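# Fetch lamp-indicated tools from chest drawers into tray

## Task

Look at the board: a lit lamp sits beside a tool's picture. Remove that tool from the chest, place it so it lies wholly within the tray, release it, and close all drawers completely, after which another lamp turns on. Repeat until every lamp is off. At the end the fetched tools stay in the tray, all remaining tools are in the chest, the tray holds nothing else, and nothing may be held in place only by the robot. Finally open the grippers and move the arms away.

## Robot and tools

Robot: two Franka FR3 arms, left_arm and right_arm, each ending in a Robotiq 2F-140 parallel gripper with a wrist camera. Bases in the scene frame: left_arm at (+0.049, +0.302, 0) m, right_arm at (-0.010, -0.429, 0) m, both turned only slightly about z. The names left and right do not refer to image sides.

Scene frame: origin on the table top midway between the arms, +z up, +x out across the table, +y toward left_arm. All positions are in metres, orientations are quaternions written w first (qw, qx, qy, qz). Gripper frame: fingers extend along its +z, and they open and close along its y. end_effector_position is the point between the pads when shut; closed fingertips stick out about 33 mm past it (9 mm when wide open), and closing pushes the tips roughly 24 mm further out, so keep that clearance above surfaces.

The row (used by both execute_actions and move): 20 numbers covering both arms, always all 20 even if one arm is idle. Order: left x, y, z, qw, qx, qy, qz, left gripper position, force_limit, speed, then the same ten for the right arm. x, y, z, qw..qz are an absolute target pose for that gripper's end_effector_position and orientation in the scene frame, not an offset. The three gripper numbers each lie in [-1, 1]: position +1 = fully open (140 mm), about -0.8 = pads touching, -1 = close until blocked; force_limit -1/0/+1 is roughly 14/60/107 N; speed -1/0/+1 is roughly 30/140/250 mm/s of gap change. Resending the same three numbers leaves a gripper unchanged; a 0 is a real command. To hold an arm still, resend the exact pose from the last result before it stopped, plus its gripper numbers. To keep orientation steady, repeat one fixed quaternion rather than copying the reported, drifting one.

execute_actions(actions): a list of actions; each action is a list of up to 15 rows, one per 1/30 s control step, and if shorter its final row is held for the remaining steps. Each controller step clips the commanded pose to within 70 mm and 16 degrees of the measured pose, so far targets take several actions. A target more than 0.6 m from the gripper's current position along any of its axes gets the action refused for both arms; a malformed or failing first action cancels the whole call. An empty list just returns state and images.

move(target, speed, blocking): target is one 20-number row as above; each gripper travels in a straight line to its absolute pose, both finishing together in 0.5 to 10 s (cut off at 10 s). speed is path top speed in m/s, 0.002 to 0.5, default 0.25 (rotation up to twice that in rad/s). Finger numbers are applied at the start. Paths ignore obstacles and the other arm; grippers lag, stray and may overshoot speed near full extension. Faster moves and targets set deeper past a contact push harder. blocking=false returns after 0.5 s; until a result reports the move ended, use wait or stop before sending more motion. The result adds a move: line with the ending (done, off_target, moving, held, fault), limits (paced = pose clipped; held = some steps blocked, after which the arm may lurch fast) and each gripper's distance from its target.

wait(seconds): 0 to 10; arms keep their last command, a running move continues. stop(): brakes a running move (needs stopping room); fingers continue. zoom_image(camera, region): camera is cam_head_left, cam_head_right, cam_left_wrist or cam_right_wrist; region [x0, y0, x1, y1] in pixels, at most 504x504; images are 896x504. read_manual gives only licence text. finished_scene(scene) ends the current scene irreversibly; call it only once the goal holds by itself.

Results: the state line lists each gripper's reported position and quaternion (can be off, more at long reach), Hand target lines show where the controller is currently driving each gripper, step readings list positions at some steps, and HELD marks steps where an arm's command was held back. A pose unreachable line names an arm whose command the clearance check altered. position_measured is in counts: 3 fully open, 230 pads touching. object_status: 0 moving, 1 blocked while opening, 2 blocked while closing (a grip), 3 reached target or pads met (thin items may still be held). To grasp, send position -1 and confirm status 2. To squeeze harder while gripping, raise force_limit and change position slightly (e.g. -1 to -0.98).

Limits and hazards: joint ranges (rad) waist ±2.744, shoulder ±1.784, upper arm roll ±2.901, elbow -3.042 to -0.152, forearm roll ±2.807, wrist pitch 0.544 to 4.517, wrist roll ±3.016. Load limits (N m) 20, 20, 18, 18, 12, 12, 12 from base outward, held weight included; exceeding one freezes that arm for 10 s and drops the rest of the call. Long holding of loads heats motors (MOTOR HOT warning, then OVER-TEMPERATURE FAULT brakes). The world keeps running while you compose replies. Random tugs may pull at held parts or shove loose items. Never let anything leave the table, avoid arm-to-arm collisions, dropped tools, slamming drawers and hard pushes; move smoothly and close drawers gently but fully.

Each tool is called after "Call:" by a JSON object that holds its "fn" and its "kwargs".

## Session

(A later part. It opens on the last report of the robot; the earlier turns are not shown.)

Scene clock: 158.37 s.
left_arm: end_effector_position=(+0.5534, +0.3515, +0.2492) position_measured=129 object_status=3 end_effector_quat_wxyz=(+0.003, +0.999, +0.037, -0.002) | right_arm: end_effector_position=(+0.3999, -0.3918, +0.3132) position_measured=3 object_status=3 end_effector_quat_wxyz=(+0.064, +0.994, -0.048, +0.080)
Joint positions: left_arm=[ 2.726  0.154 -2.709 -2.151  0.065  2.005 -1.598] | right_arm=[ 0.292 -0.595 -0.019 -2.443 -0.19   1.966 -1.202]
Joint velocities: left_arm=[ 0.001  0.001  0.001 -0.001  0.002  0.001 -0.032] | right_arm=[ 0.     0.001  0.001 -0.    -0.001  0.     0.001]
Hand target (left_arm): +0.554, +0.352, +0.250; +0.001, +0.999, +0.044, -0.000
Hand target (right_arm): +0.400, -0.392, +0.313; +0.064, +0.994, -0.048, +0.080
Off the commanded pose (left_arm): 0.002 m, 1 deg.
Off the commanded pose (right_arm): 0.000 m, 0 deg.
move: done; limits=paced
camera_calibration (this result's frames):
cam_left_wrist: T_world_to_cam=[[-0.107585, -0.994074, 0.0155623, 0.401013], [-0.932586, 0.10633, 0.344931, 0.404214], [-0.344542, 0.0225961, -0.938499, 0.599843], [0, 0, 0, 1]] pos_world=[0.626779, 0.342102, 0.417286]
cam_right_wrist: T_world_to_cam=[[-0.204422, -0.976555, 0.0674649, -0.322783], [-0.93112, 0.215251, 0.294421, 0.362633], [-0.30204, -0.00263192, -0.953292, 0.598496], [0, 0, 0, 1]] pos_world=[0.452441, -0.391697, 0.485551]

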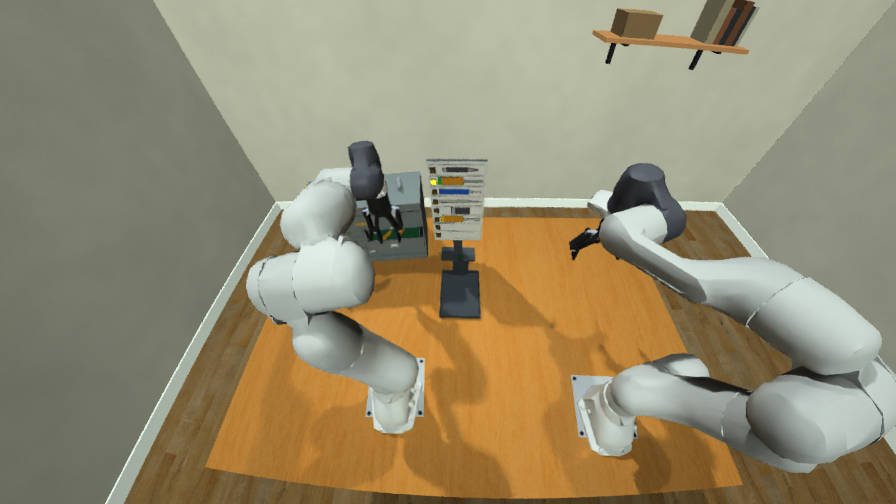

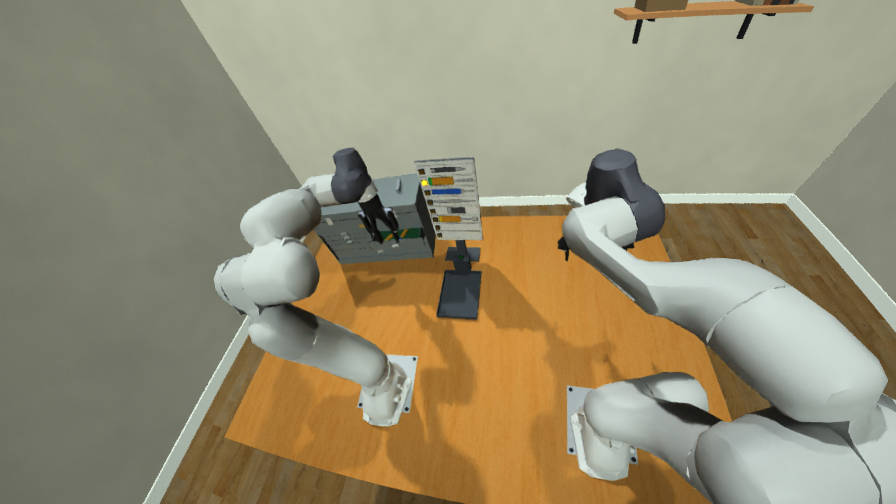

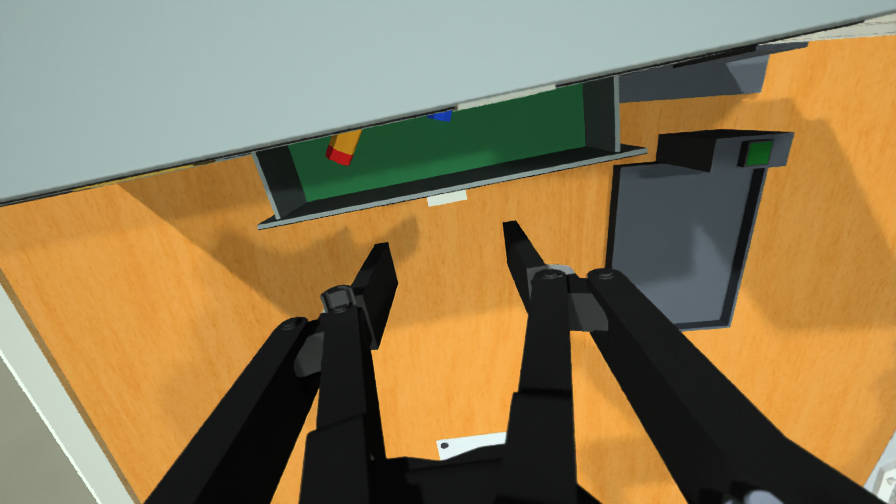

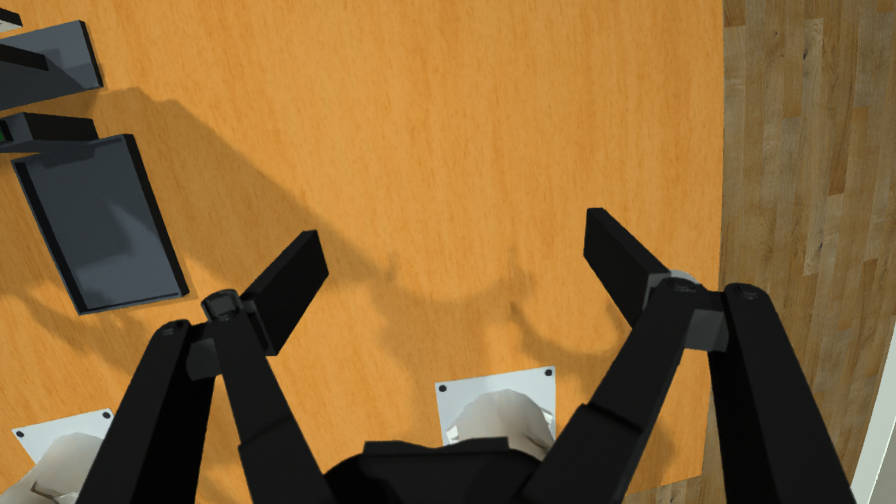

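Call:
{"fn": "move", "kwargs": {"target": [0.568,0.352,0.182,0,0.999,0.044,0,0,1,0,0.40,-0.392,0.313,0.064,0.994,-0.048,0.080,1,0,0], "speed": 0.08}}

Call:
{"fn": "move", "kwargs": {"target": [0.568,0.352,0.182,0,0.999,0.044,0,-1,1,0,0.40,-0.392,0.313,0.064,0.994,-0.048,0.080,1,0,0]}}

Call:
{"fn": "move", "kwargs": {"target": [0.465,0.343,0.182,0,0.999,0.044,0,-1,1,0,0.40,-0.392,0.313,0.064,0.994,-0.048,0.080,1,0,0], "speed": 0.06}}

Scene clock: 159.90 s.
left_arm: end_effector_position=(+0.5663, +0.3513, +0.1830) position_measured=129 object_status=3 end_effector_quat_wxyz=(-0.002, +0.999, +0.045, -0.001) | right_arm: end_effector_position=(+0.3999, -0.3918, +0.3132) position_measured=3 object_status=3 end_effector_quat_wxyz=(+0.064, +0.994, -0.048, +0.080)
Joint positions: left_arm=[ 2.726  0.045 -2.7   -2.216  0.028  2.173 -1.588] | right_arm=[ 0.292 -0.595 -0.019 -2.443 -0.19   1.966 -1.202]
Joint velocities: left_arm=[-0.001 -0.001  0.     0.    -0.003  0.012  0.005] | right_arm=[ 0.     0.     0.    -0.     0.001 -0.     0.002]
Hand target (left_arm): +0.567, +0.352, +0.182; -0.000, +0.999, +0.044, +0.000
Hand target (right_arm): +0.400, -0.392, +0.313; +0.064, +0.994, -0.048, +0.080
Off the commanded pose (left_arm): 0.002 m, 0 deg.
Off the commanded pose (right_arm): 0.000 m, 0 deg.
move: done
camera_calibration (this result's frames):
cam_left_wrist: T_world_to_cam=[[-0.0931825, -0.995632, 0.00582623, 0.397453], [-0.934538, 0.0894802, 0.344431, 0.446301], [-0.343448, 0.0266501, -0.938794, 0.540112], [0, 0, 0, 1]] pos_world=[0.63962, 0.341388, 0.351018]
cam_right_wrist: T_world_to_cam=[[-0.204422, -0.976555, 0.0674648, -0.322783], [-0.931119, 0.215251, 0.294421, 0.362633], [-0.30204, -0.00263166, -0.953292, 0.598496], [0, 0, 0, 1]] pos_world=[0.452441, -0.391697, 0.485551]

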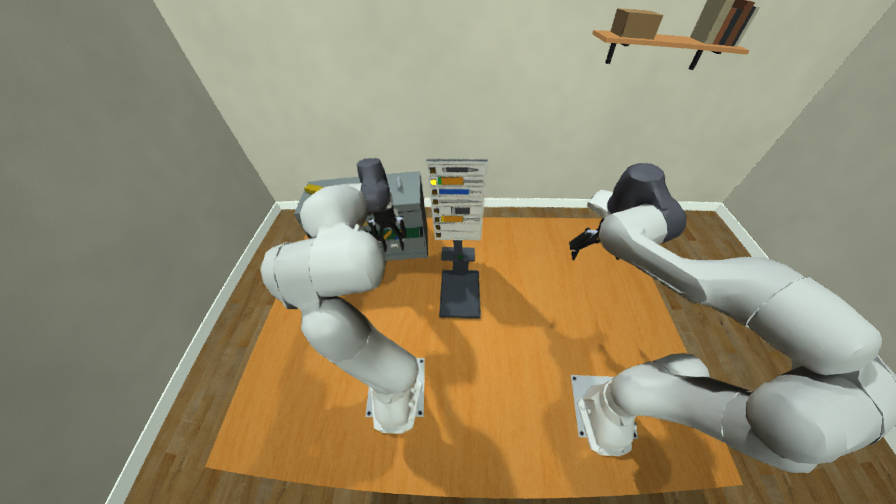

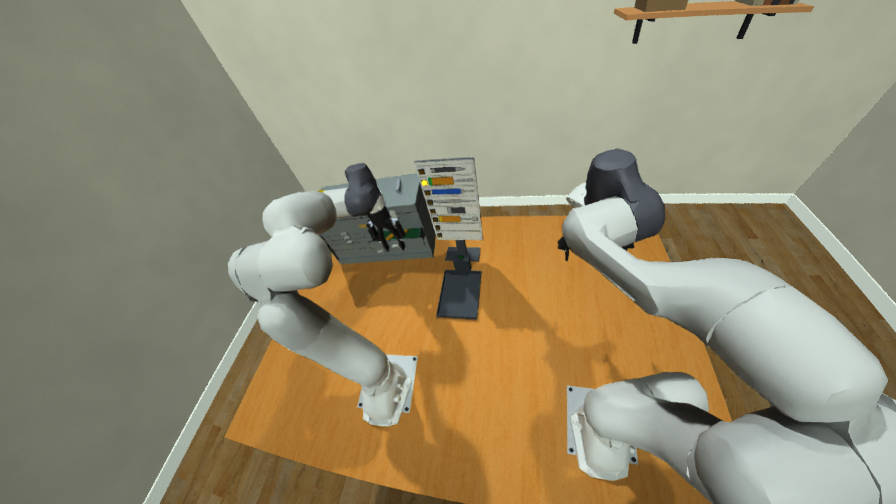

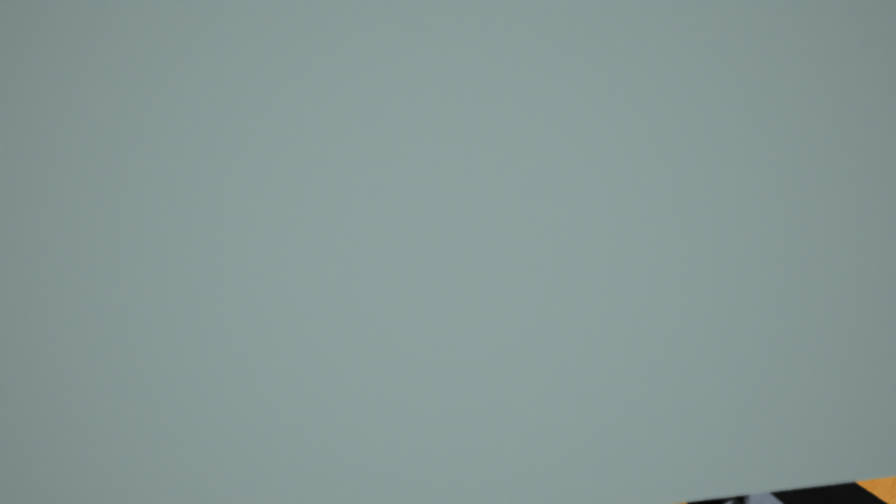

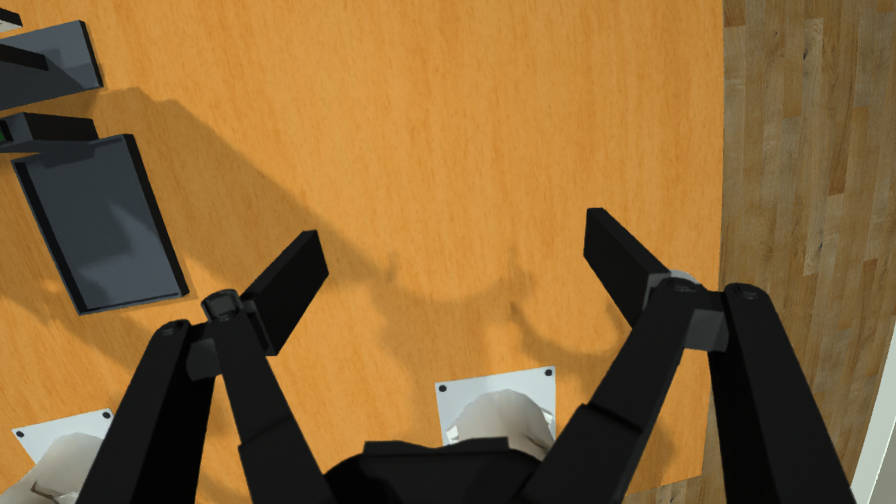

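Scene clock: 160.60 s.
left_arm: end_effector_position=(+0.5670, +0.3493, +0.1834) position_measured=197 object_status=2 end_effector_quat_wxyz=(-0.000, +0.999, +0.044, -0.000) | right_arm: end_effector_position=(+0.3999, -0.3918, +0.3132) position_measured=3 object_status=3 end_effector_quat_wxyz=(+0.064, +0.994, -0.048, +0.080)
Joint positions: left_arm=[ 2.724  0.045 -2.701 -2.216  0.025  2.173 -1.587] | right_arm=[ 0.292 -0.595 -0.019 -2.443 -0.19   1.966 -1.202]
Joint velocities: left_arm=[ 0.    -0.001 -0.     0.002  0.     0.     0.001] | right_arm=[-0.     0.    -0.    -0.     0.001 -0.     0.003]
Hand target (left_arm): +0.568, +0.352, +0.182; -0.000, +0.999, +0.044, -0.000
Hand target (right_arm): +0.400, -0.392, +0.313; +0.064, +0.994, -0.048, +0.080
Off the commanded pose (left_arm): 0.003 m, 0 deg.
Off the commanded pose (right_arm): 0.000 m, 0 deg.
move: done
camera_calibration (this result's frames):
cam_left_wrist: T_world_to_cam=[[-0.0943893, -0.9955, 0.00840558, 0.395642], [-0.934872, 0.0915368, 0.342979, 0.446673], [-0.342205, 0.0245154, -0.939305, 0.540969], [0, 0, 0, 1]] pos_world=[0.640049, 0.339712, 0.35161]
cam_right_wrist: T_world_to_cam=[[-0.204422, -0.976555, 0.0674648, -0.322783], [-0.931119, 0.215251, 0.294421, 0.362633], [-0.30204, -0.00263166, -0.953292, 0.598496], [0, 0, 0, 1]] pos_world=[0.452441, -0.391697, 0.485551]

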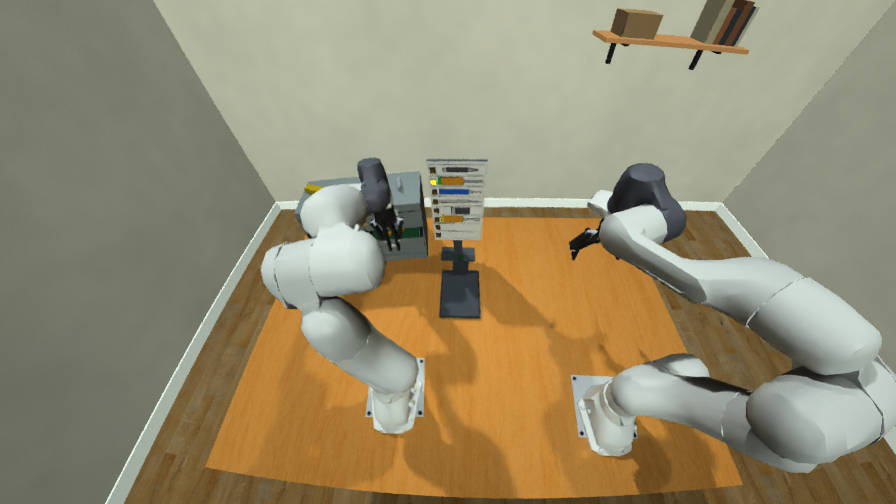

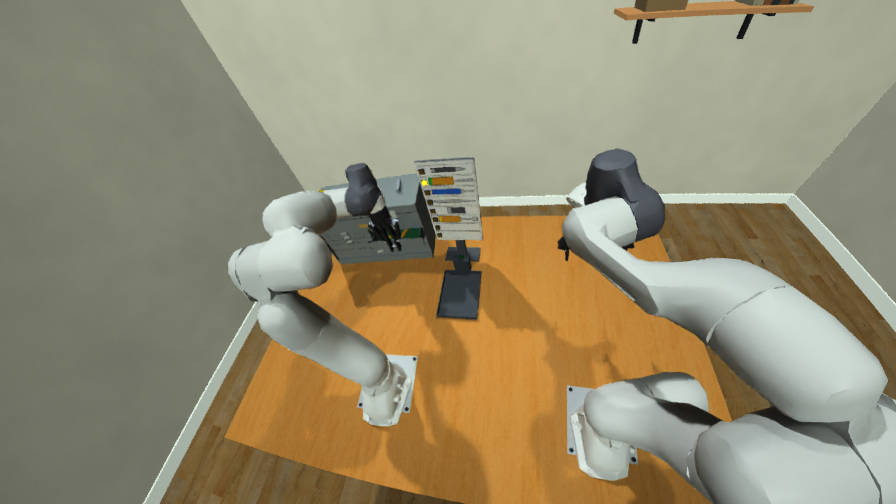

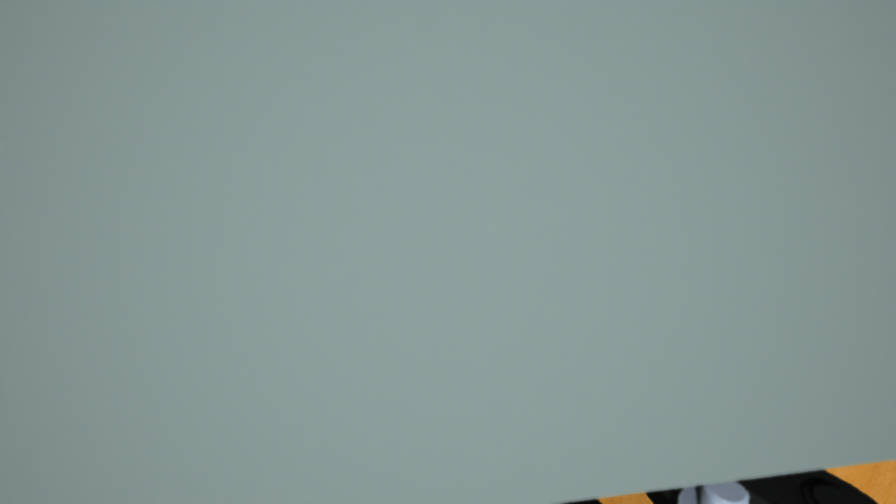

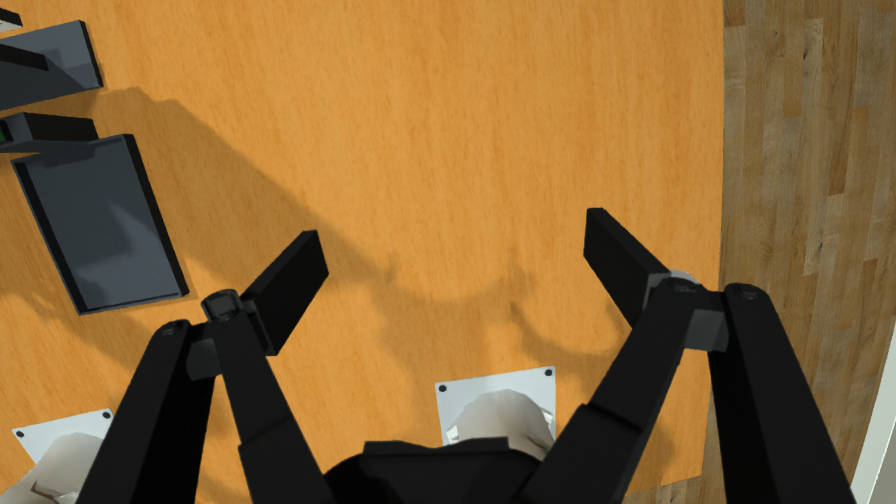

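Scene clock: 162.63 s.
left_arm: end_effector_position=(+0.4690, +0.3399, +0.1844) position_measured=197 object_status=2 end_effector_quat_wxyz=(+0.004, +0.999, +0.041, +0.005) | right_arm: end_effector_position=(+0.3999, -0.3918, +0.3132) position_measured=3 object_status=3 end_effector_quat_wxyz=(+0.064, +0.994, -0.048, +0.080)
Joint positions: left_arm=[ 2.726  0.381 -2.707 -2.534  0.182  2.187 -1.703] | right_arm=[ 0.292 -0.595 -0.019 -2.443 -0.19   1.966 -1.202]
Joint velocities: left_arm=[-0.001  0.005  0.001 -0.004  0.002 -0.    -0.015] | right_arm=[-0.     0.     0.    -0.002  0.001  0.     0.001]
Hand target (left_arm): +0.465, +0.343, +0.183; +0.001, +0.999, +0.044, -0.000
Hand target (right_arm): +0.400, -0.392, +0.313; +0.064, +0.994, -0.048, +0.080
Off the commanded pose (left_arm): 0.006 m, 1 deg.
Off the commanded pose (right_arm): 0.000 m, 0 deg.
joint sent to its limit (left arm) — the command would take joint 1 (waist) past its upper limit, so that joint was sent only as far as its limit.
move: off_target (left_arm)
camera_calibration (this result's frames):
cam_left_wrist: T_world_to_cam=[[-0.101138, -0.994739, 0.016324, 0.378528], [-0.937763, 0.100798, 0.332325, 0.355768], [-0.332222, 0.0183025, -0.943024, 0.506657], [0, 0, 0, 1]] pos_world=[0.540232, 0.331403, 0.35338]
cam_right_wrist: T_world_to_cam=[[-0.204422, -0.976555, 0.0674648, -0.322783], [-0.931119, 0.215251, 0.294421, 0.362633], [-0.30204, -0.00263173, -0.953292, 0.598496], [0, 0, 0, 1]] pos_world=[0.452441, -0.391697, 0.485551]

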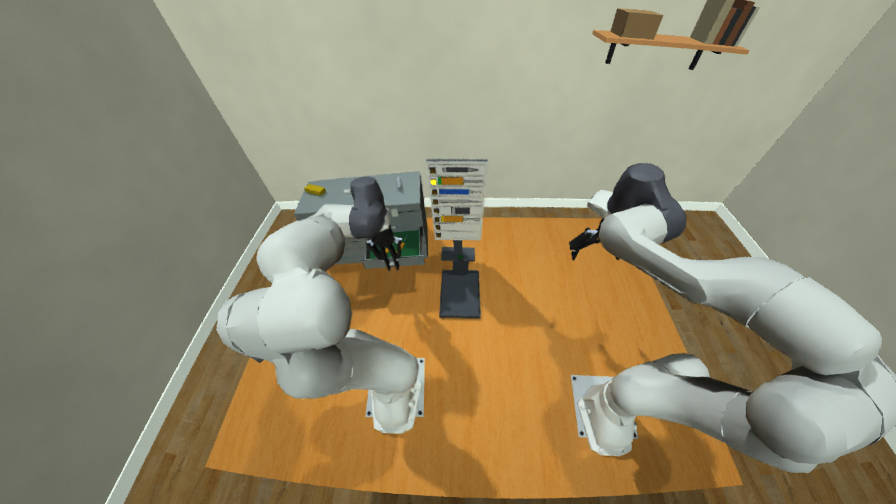

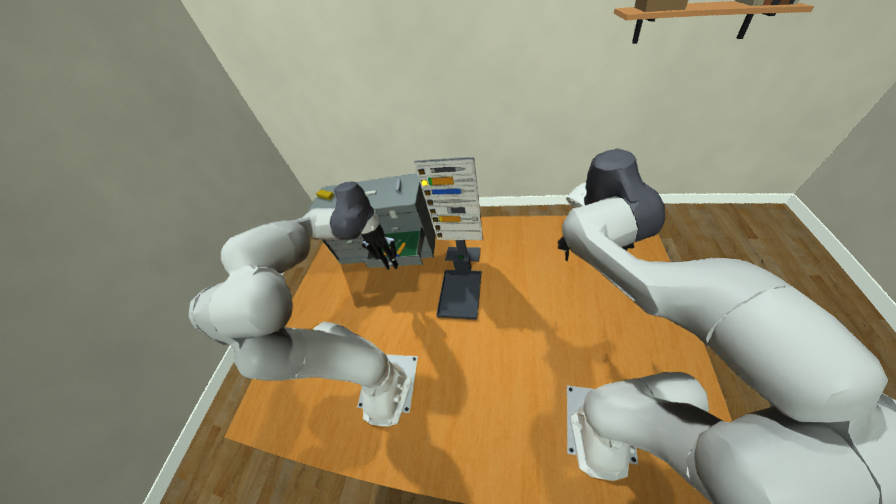

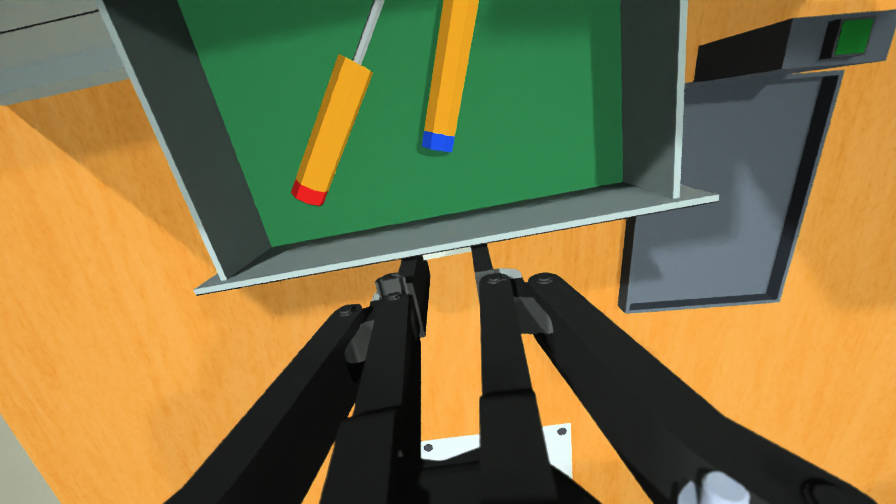

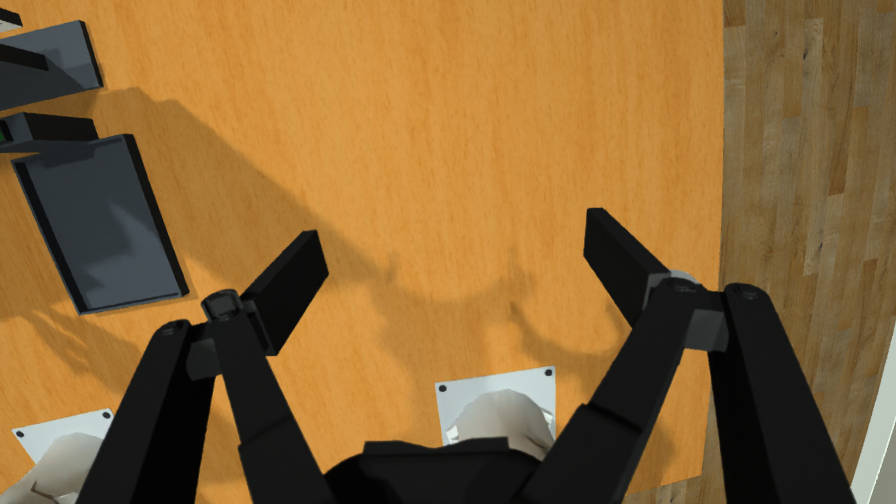

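Call:
{"fn": "move", "kwargs": {"target": [0.469,0.34,0.184,0,0.999,0.044,0,0,1,0,0.40,-0.392,0.313,0.064,0.994,-0.048,0.080,1,0,0]}}

Call:
{"fn": "move", "kwargs": {"target": [0.43,0.337,0.22,-0.019,0.905,0.040,0.423,0,1,0,0.40,-0.392,0.313,0.064,0.994,-0.048,0.080,1,0,0], "speed": 0.15}}

Call:
{"fn": "move", "kwargs": {"target": [0.458,0.34,0.181,-0.019,0.905,0.040,0.423,0,1,0,0.40,-0.392,0.313,0.064,0.994,-0.048,0.080,1,0,0], "speed": 0.06}}

Scene clock: 163.63 s.
left_arm: end_effector_position=(+0.4693, +0.3397, +0.1840) position_measured=129 object_status=3 end_effector_quat_wxyz=(+0.002, +0.999, +0.042, +0.002) | right_arm: end_effector_position=(+0.3999, -0.3918, +0.3132) position_measured=3 object_status=3 end_effector_quat_wxyz=(+0.064, +0.994, -0.048, +0.080)
Joint positions: left_arm=[ 2.725  0.373 -2.71  -2.527  0.182  2.181 -1.708] | right_arm=[ 0.292 -0.595 -0.019 -2.443 -0.19   1.966 -1.202]
Joint velocities: left_arm=[ 0.001 -0.001 -0.001  0.001 -0.001 -0.004 -0.005] | right_arm=[ 0.001  0.001 -0.001  0.     0.     0.    -0.   ]
Hand target (left_arm): +0.469, +0.340, +0.184; +0.000, +0.999, +0.044, +0.000
Hand target (right_arm): +0.400, -0.392, +0.313; +0.064, +0.994, -0.048, +0.080
Off the commanded pose (left_arm): 0.000 m, 0 deg.
Off the commanded pose (right_arm): 0.000 m, 0 deg.
move: done
camera_calibration (this result's frames):
cam_left_wrist: T_world_to_cam=[[-0.0992889, -0.994984, 0.0121706, 0.378312], [-0.935839, 0.0975293, 0.338665, 0.355293], [-0.338153, 0.0222359, -0.940828, 0.507461], [0, 0, 0, 1]] pos_world=[0.541659, 0.330479, 0.352504]
cam_right_wrist: T_world_to_cam=[[-0.204421, -0.976555, 0.0674649, -0.322783], [-0.93112, 0.21525, 0.294421, 0.362633], [-0.30204, -0.00263196, -0.953292, 0.598496], [0, 0, 0, 1]] pos_world=[0.452441, -0.391697, 0.485551]

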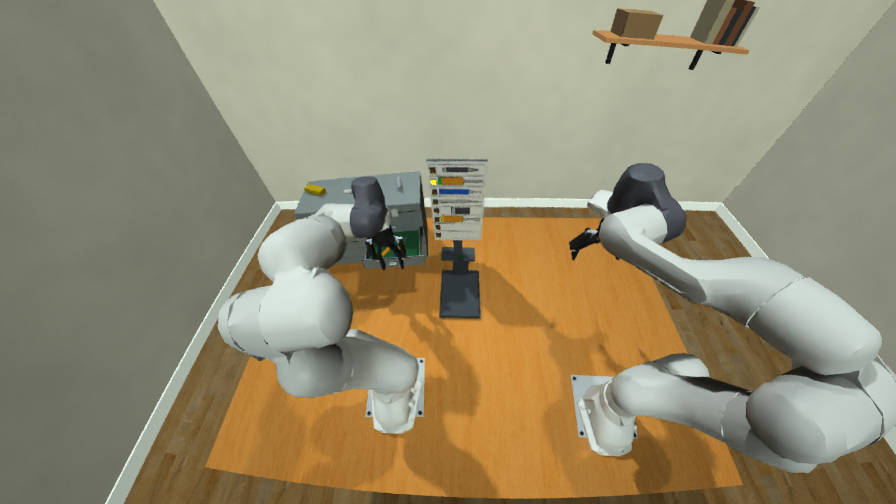

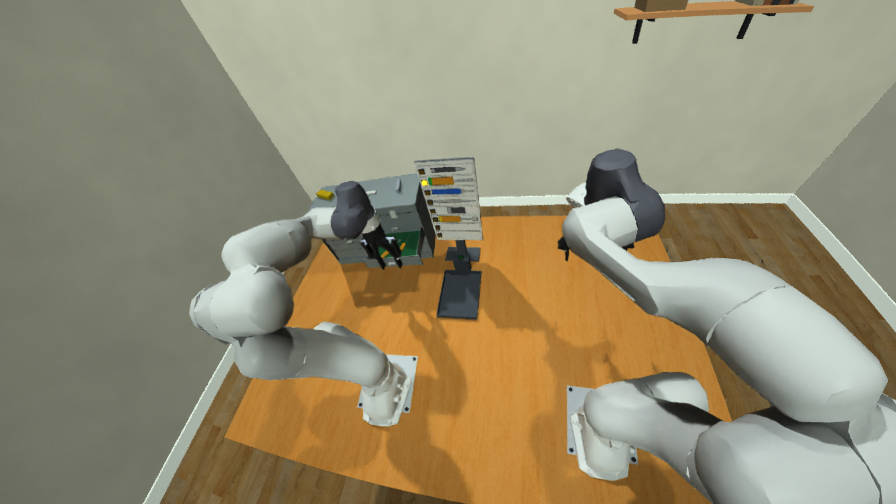

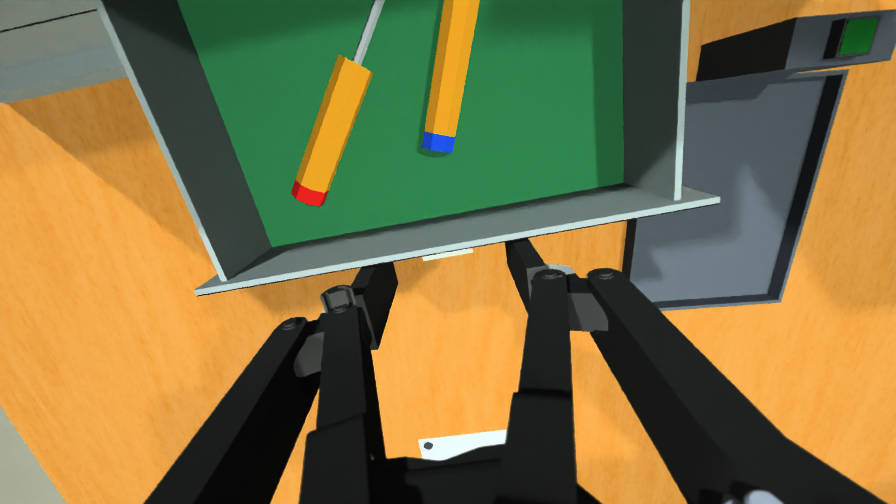

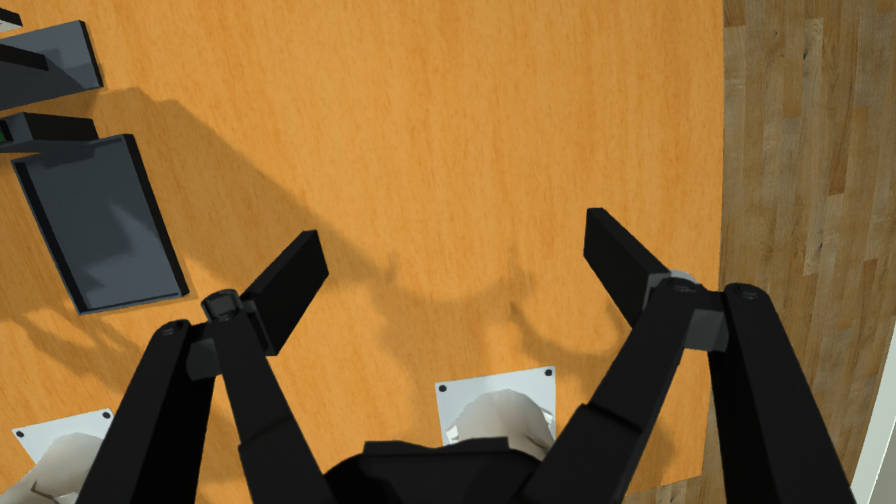

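Scene clock: 167.10 s.
left_arm: end_effector_position=(+0.4344, +0.3250, +0.2308) position_measured=129 object_status=3 end_effector_quat_wxyz=(+0.006, +0.954, +0.019, +0.300) | right_arm: end_effector_position=(+0.3999, -0.3918, +0.3132) position_measured=3 object_status=3 end_effector_quat_wxyz=(+0.064, +0.994, -0.048, +0.080)
Joint positions: left_arm=[ 2.303  1.641 -2.197 -3.045  1.352  1.908 -2.35 ] | right_arm=[ 0.292 -0.595 -0.019 -2.443 -0.19   1.966 -1.202]
Joint velocities: left_arm=[-0.185  0.283  0.088 -0.     0.158 -0.324 -0.081] | right_arm=[-0.002 -0.002 -0.001  0.001  0.001  0.    -0.   ]
Hand target (left_arm): +0.431, +0.332, +0.225; -0.004, +0.956, +0.032, +0.292
Hand target (right_arm): +0.400, -0.392, +0.313; +0.064, +0.994, -0.048, +0.080
Off the commanded pose (left_arm): 0.017 m, 16 deg.
Off the commanded pose (right_arm): 0.000 m, 0 deg.
joint sent to its limit (left arm) — the command would take joint 4 (elbow) past its lower limit, so that joint was sent only as far as its limit.
move: off_target (left_arm)
camera_calibration (this result's frames):
cam_left_wrist: T_world_to_cam=[[-0.122708, -0.989612, -0.0749047, 0.388179], [-0.958195, 0.137792, -0.250749, 0.440813], [0.258465, 0.0410044, -0.96515, 0.280416], [0, 0, 0, 1]] pos_world=[0.397539, 0.311908, 0.410253]
cam_right_wrist: T_world_to_cam=[[-0.204422, -0.976555, 0.0674648, -0.322783], [-0.93112, 0.21525, 0.294421, 0.362633], [-0.30204, -0.00263185, -0.953292, 0.598496], [0, 0, 0, 1]] pos_world=[0.452441, -0.391697, 0.485551]

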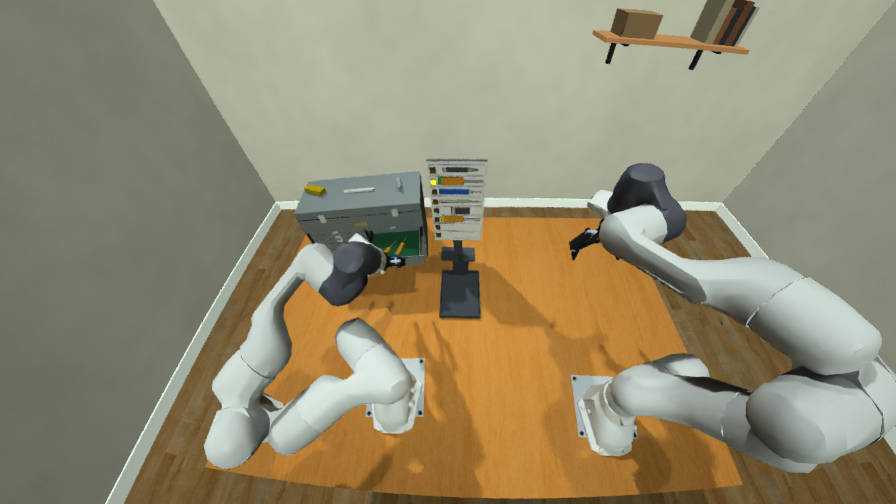

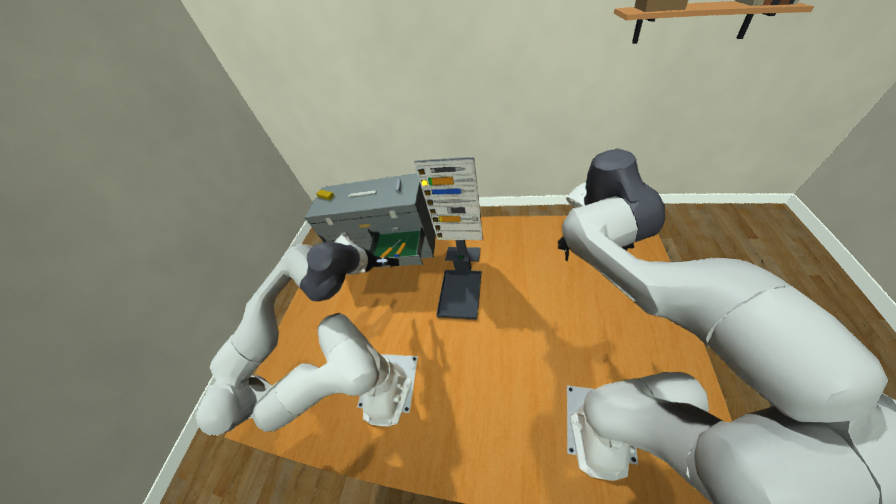

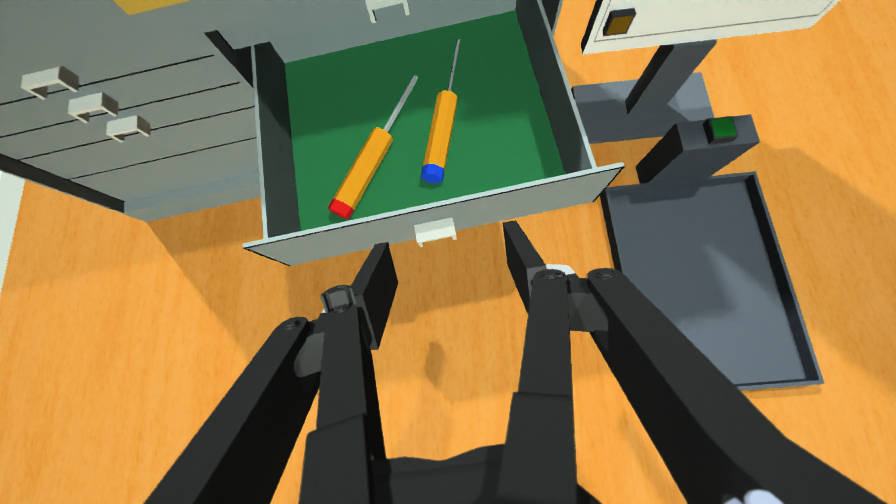

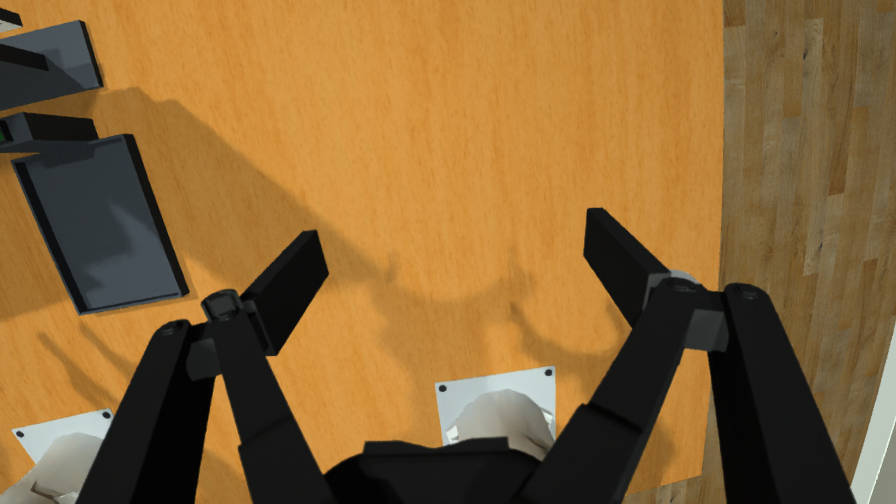

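Scene clock: 169.73 s.
left_arm: end_effector_position=(+0.4568, +0.3417, +0.1787) position_measured=129 object_status=3 end_effector_quat_wxyz=(-0.012, +0.954, +0.034, +0.299) | right_arm: end_effector_position=(+0.3999, -0.3918, +0.3132) position_measured=3 object_status=3 end_effector_quat_wxyz=(+0.064, +0.994, -0.048, +0.080)
Joint positions: left_arm=[ 2.266  1.605 -1.94  -3.046  1.657  1.918 -2.431] | right_arm=[ 0.292 -0.595 -0.019 -2.443 -0.19   1.966 -1.202]
Joint velocities: left_arm=[ 0.05  -0.141 -0.025 -0.005 -0.007  0.148 -0.027] | right_arm=[ 0.    -0.002  0.001  0.001  0.002 -0.     0.   ]
Hand target (left_arm): +0.459, +0.339, +0.182; -0.007, +0.952, +0.038, +0.304
Hand target (right_arm): +0.400, -0.392, +0.313; +0.064, +0.994, -0.048, +0.080
Off the commanded pose (left_arm): 0.003 m, 15 deg.
Off the commanded pose (right_arm): 0.000 m, 0 deg.
joint sent to its limit (left arm) — the command would take joint 4 (elbow) past its lower limit, so that joint was sent only as far as its limit.
move: off_target (left_arm)
camera_calibration (this result's frames):
cam_left_wrist: T_world_to_cam=[[-0.0827537, -0.991596, -0.0994479, 0.390402], [-0.963595, 0.105074, -0.245853, 0.459733], [0.254236, 0.0754823, -0.964192, 0.213576], [0, 0, 0, 1]] pos_world=[0.421005, 0.322694, 0.35778]
cam_right_wrist: T_world_to_cam=[[-0.204422, -0.976555, 0.0674649, -0.322783], [-0.931119, 0.215251, 0.294421, 0.362633], [-0.30204, -0.00263179, -0.953292, 0.598496], [0, 0, 0, 1]] pos_world=[0.452441, -0.391698, 0.485551]

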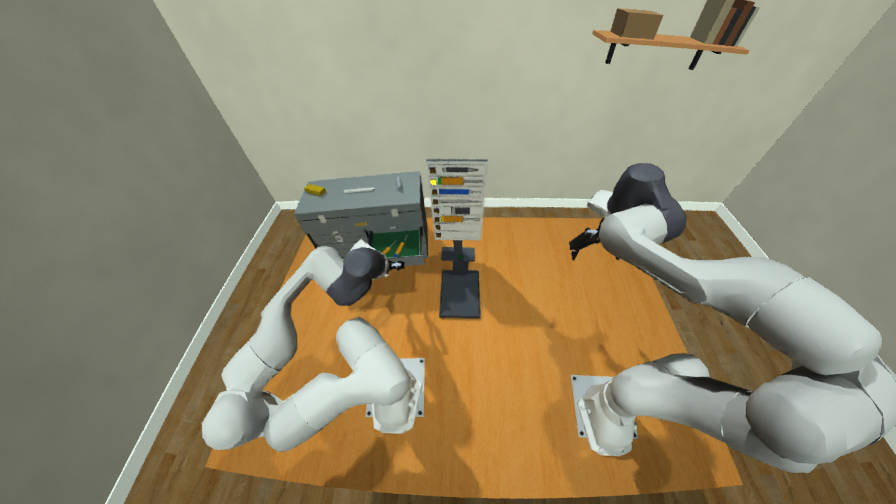

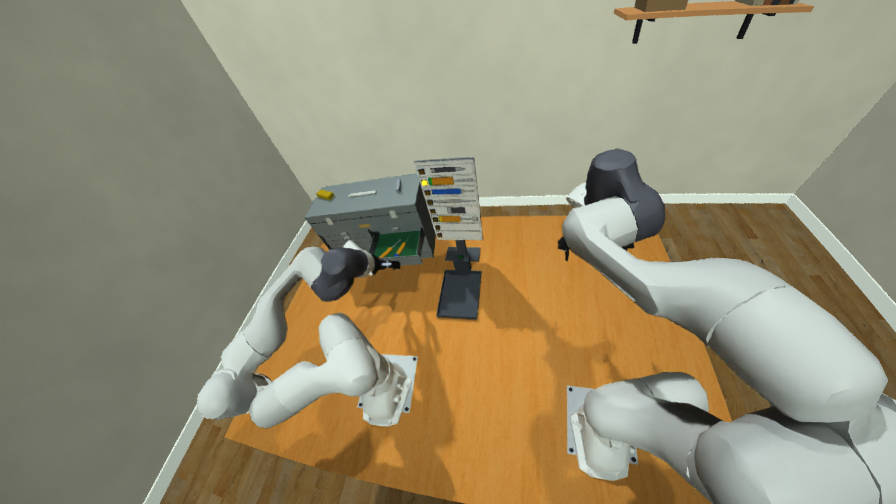

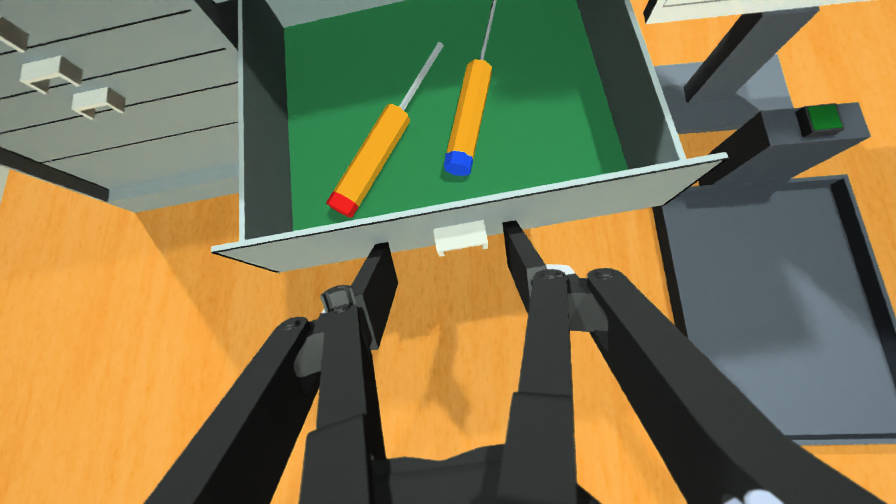

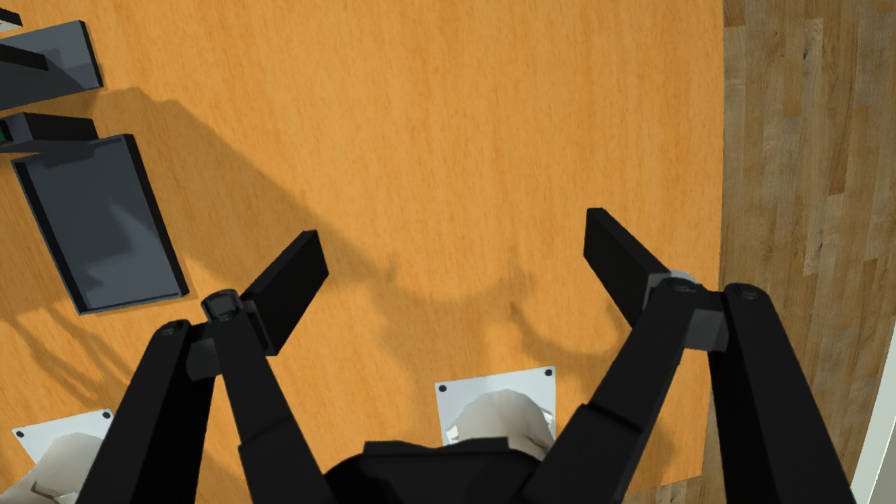

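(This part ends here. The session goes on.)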